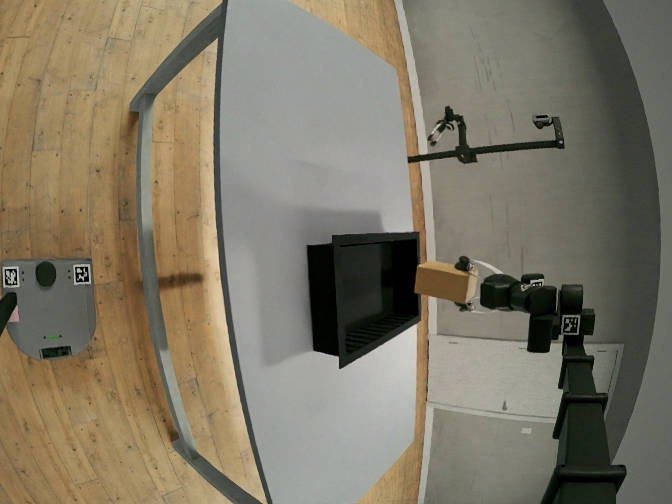

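Emit:
execute_actions:
  actions:
    - {"r2":{"base":{"translate_m":1.0},"joints":{"arm_m":0.02,"head_pan_rad":-0.6,"head_tilt_rad":-0.3}}}
  cameras: ["r2_nav_camera"]

Scene clock: 127.00 s.
r1.base_odometry: x=+0.000 y=+0.000 heading=+0.000 (m, m, rad; r1's odometry frame)
r1.turned_by_wheels: +0.000 (rad since the last result)
r1.turned_by_imu: -0.002 (rad since the last result)
r1.base_tilt: forward=+0.9 right=-0.6 (deg)
r1.lidar_m: 2.09 1.13 1.85 5.23 2.17 1.13 0.92 0.91 1.01 1.58 3.63 2.00
r1.head_depth_mm: 1908 2461 - - - 3935 2522 / 1896 2597 - - - - 2548 / 1881 2745 - - - - 2549 / 1871 2727 - - - - 2564 / 1858 2724 - - - 3940 2574 / 1865 2701 3878 3939 3834 3768 2607 / 1849 2697 3790 3681 3636 3598 2480
r1.base_status: not commanded
r1.joint_positions: lift_m=+0.481 arm_m=+0.000 wrist_yaw_rad=+2.898 wrist_pitch_rad=-0.431 wrist_roll_rad=-0.004 gripper_m=+0.037 head_pan_rad=-0.001 head_tilt_rad=+0.013
r1.joint_status: not commanded
r1.motor_effort: left_wheel=-1(1) right_wheel=+0(0) lift_m=+18(18) arm_m=+0(0) wrist_yaw_rad=+0(0) wrist_pitch_rad=+5(5) wrist_roll_rad=+0(0) gripper_m=-1(0) head_pan_rad=+0(1) head_tilt_rad=+0(2) (%)
r1.hand_pose: x=+0.0325 y=+0.0712 z=+0.4905 quat_wxyz=(+0.234, +0.702, +0.067, +0.669) (m; r1's base frame)
r1.wrist_depth_mm: - - - - - - - / - - - - - - - / - - - - - - - / - - - - - - - / 886 - 970 916 888 880 909 / 774 - - 764 786 766 744 / 645 647 637 658 641 647 640
r2.base_odometry: x=+2.509 y=+0.521 heading=+0.580 (m, m, rad; r2's odometry frame)
r2.turned_by_wheels: +0.000 (rad since the last result)
r2.turned_by_imu: -0.007 (rad since the last result)
r2.base_tilt: forward=+0.5 right=-0.3 (deg)
r2.lidar_m: 3.26 2.78 1.89 1.77 1.80 2.31 1.63 0.45 0.47 2.06 3.03 1.26
r2.head_depth_mm: 3043 3189 3291 3341 2598 1938 1531 / 3275 3420 3577 3659 2613 1939 1525 / 3665 3788 - - 2571 1912 1528 / 3566 3805 - 3859 2536 1885 1511 / 3329 3534 3727 3514 2421 1832 1491 / 3104 3282 3404 3488 2382 1819 1488 / 2965 3136 3262 3324 2485 1853 1489
r2.base_status: done
r2.joint_positions: lift_m=+1.100 arm_m=+0.020 wrist_yaw_rad=-0.001 wrist_pitch_rad=-0.726 wrist_roll_rad=+0.012 gripper_m=+0.021 head_pan_rad=-0.607 head_tilt_rad=-0.310
r2.joint_status: all done
r2.motor_effort: left_wheel=+0(3) right_wheel=+0(7) lift_m=+26(25) arm_m=-3(3) wrist_yaw_rad=+1(1) wrist_pitch_rad=+9(9) wrist_roll_rad=+2(2) gripper_m=-23(23) head_pan_rad=+5(55) head_tilt_rad=+4(25) (%)
r2.hand_pose: x=-0.0218 y=-0.3409 z=+1.0503 quat_wxyz=(+0.657, +0.249, -0.665, -0.253) (m; r2's base frame)
r2.wrist_depth_mm: - - - - - 797 783 / - - - - - 686 685 / - - - - - 610 606 / - - - 152 - 557 532 / - - - 137 143 552 480 / - - 126 125 128 - 439 / - - - 114 121 - 409
pictures: r2_nav_camera (sideways: a quarter turn counterclockwise sets it upright)
Images, in order (width x height): r2_nav_camera 672x504.

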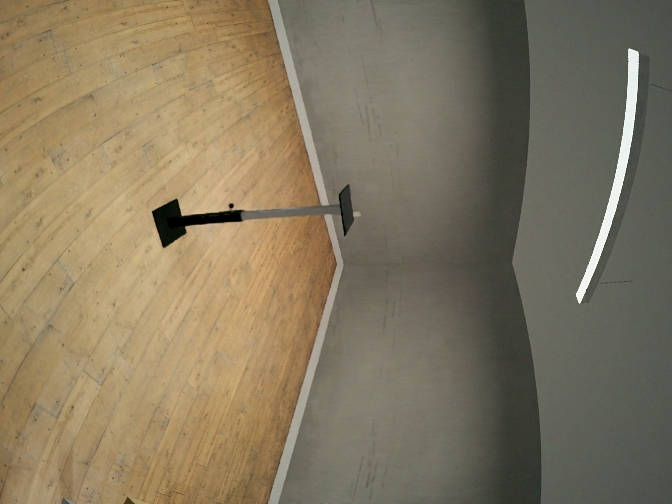

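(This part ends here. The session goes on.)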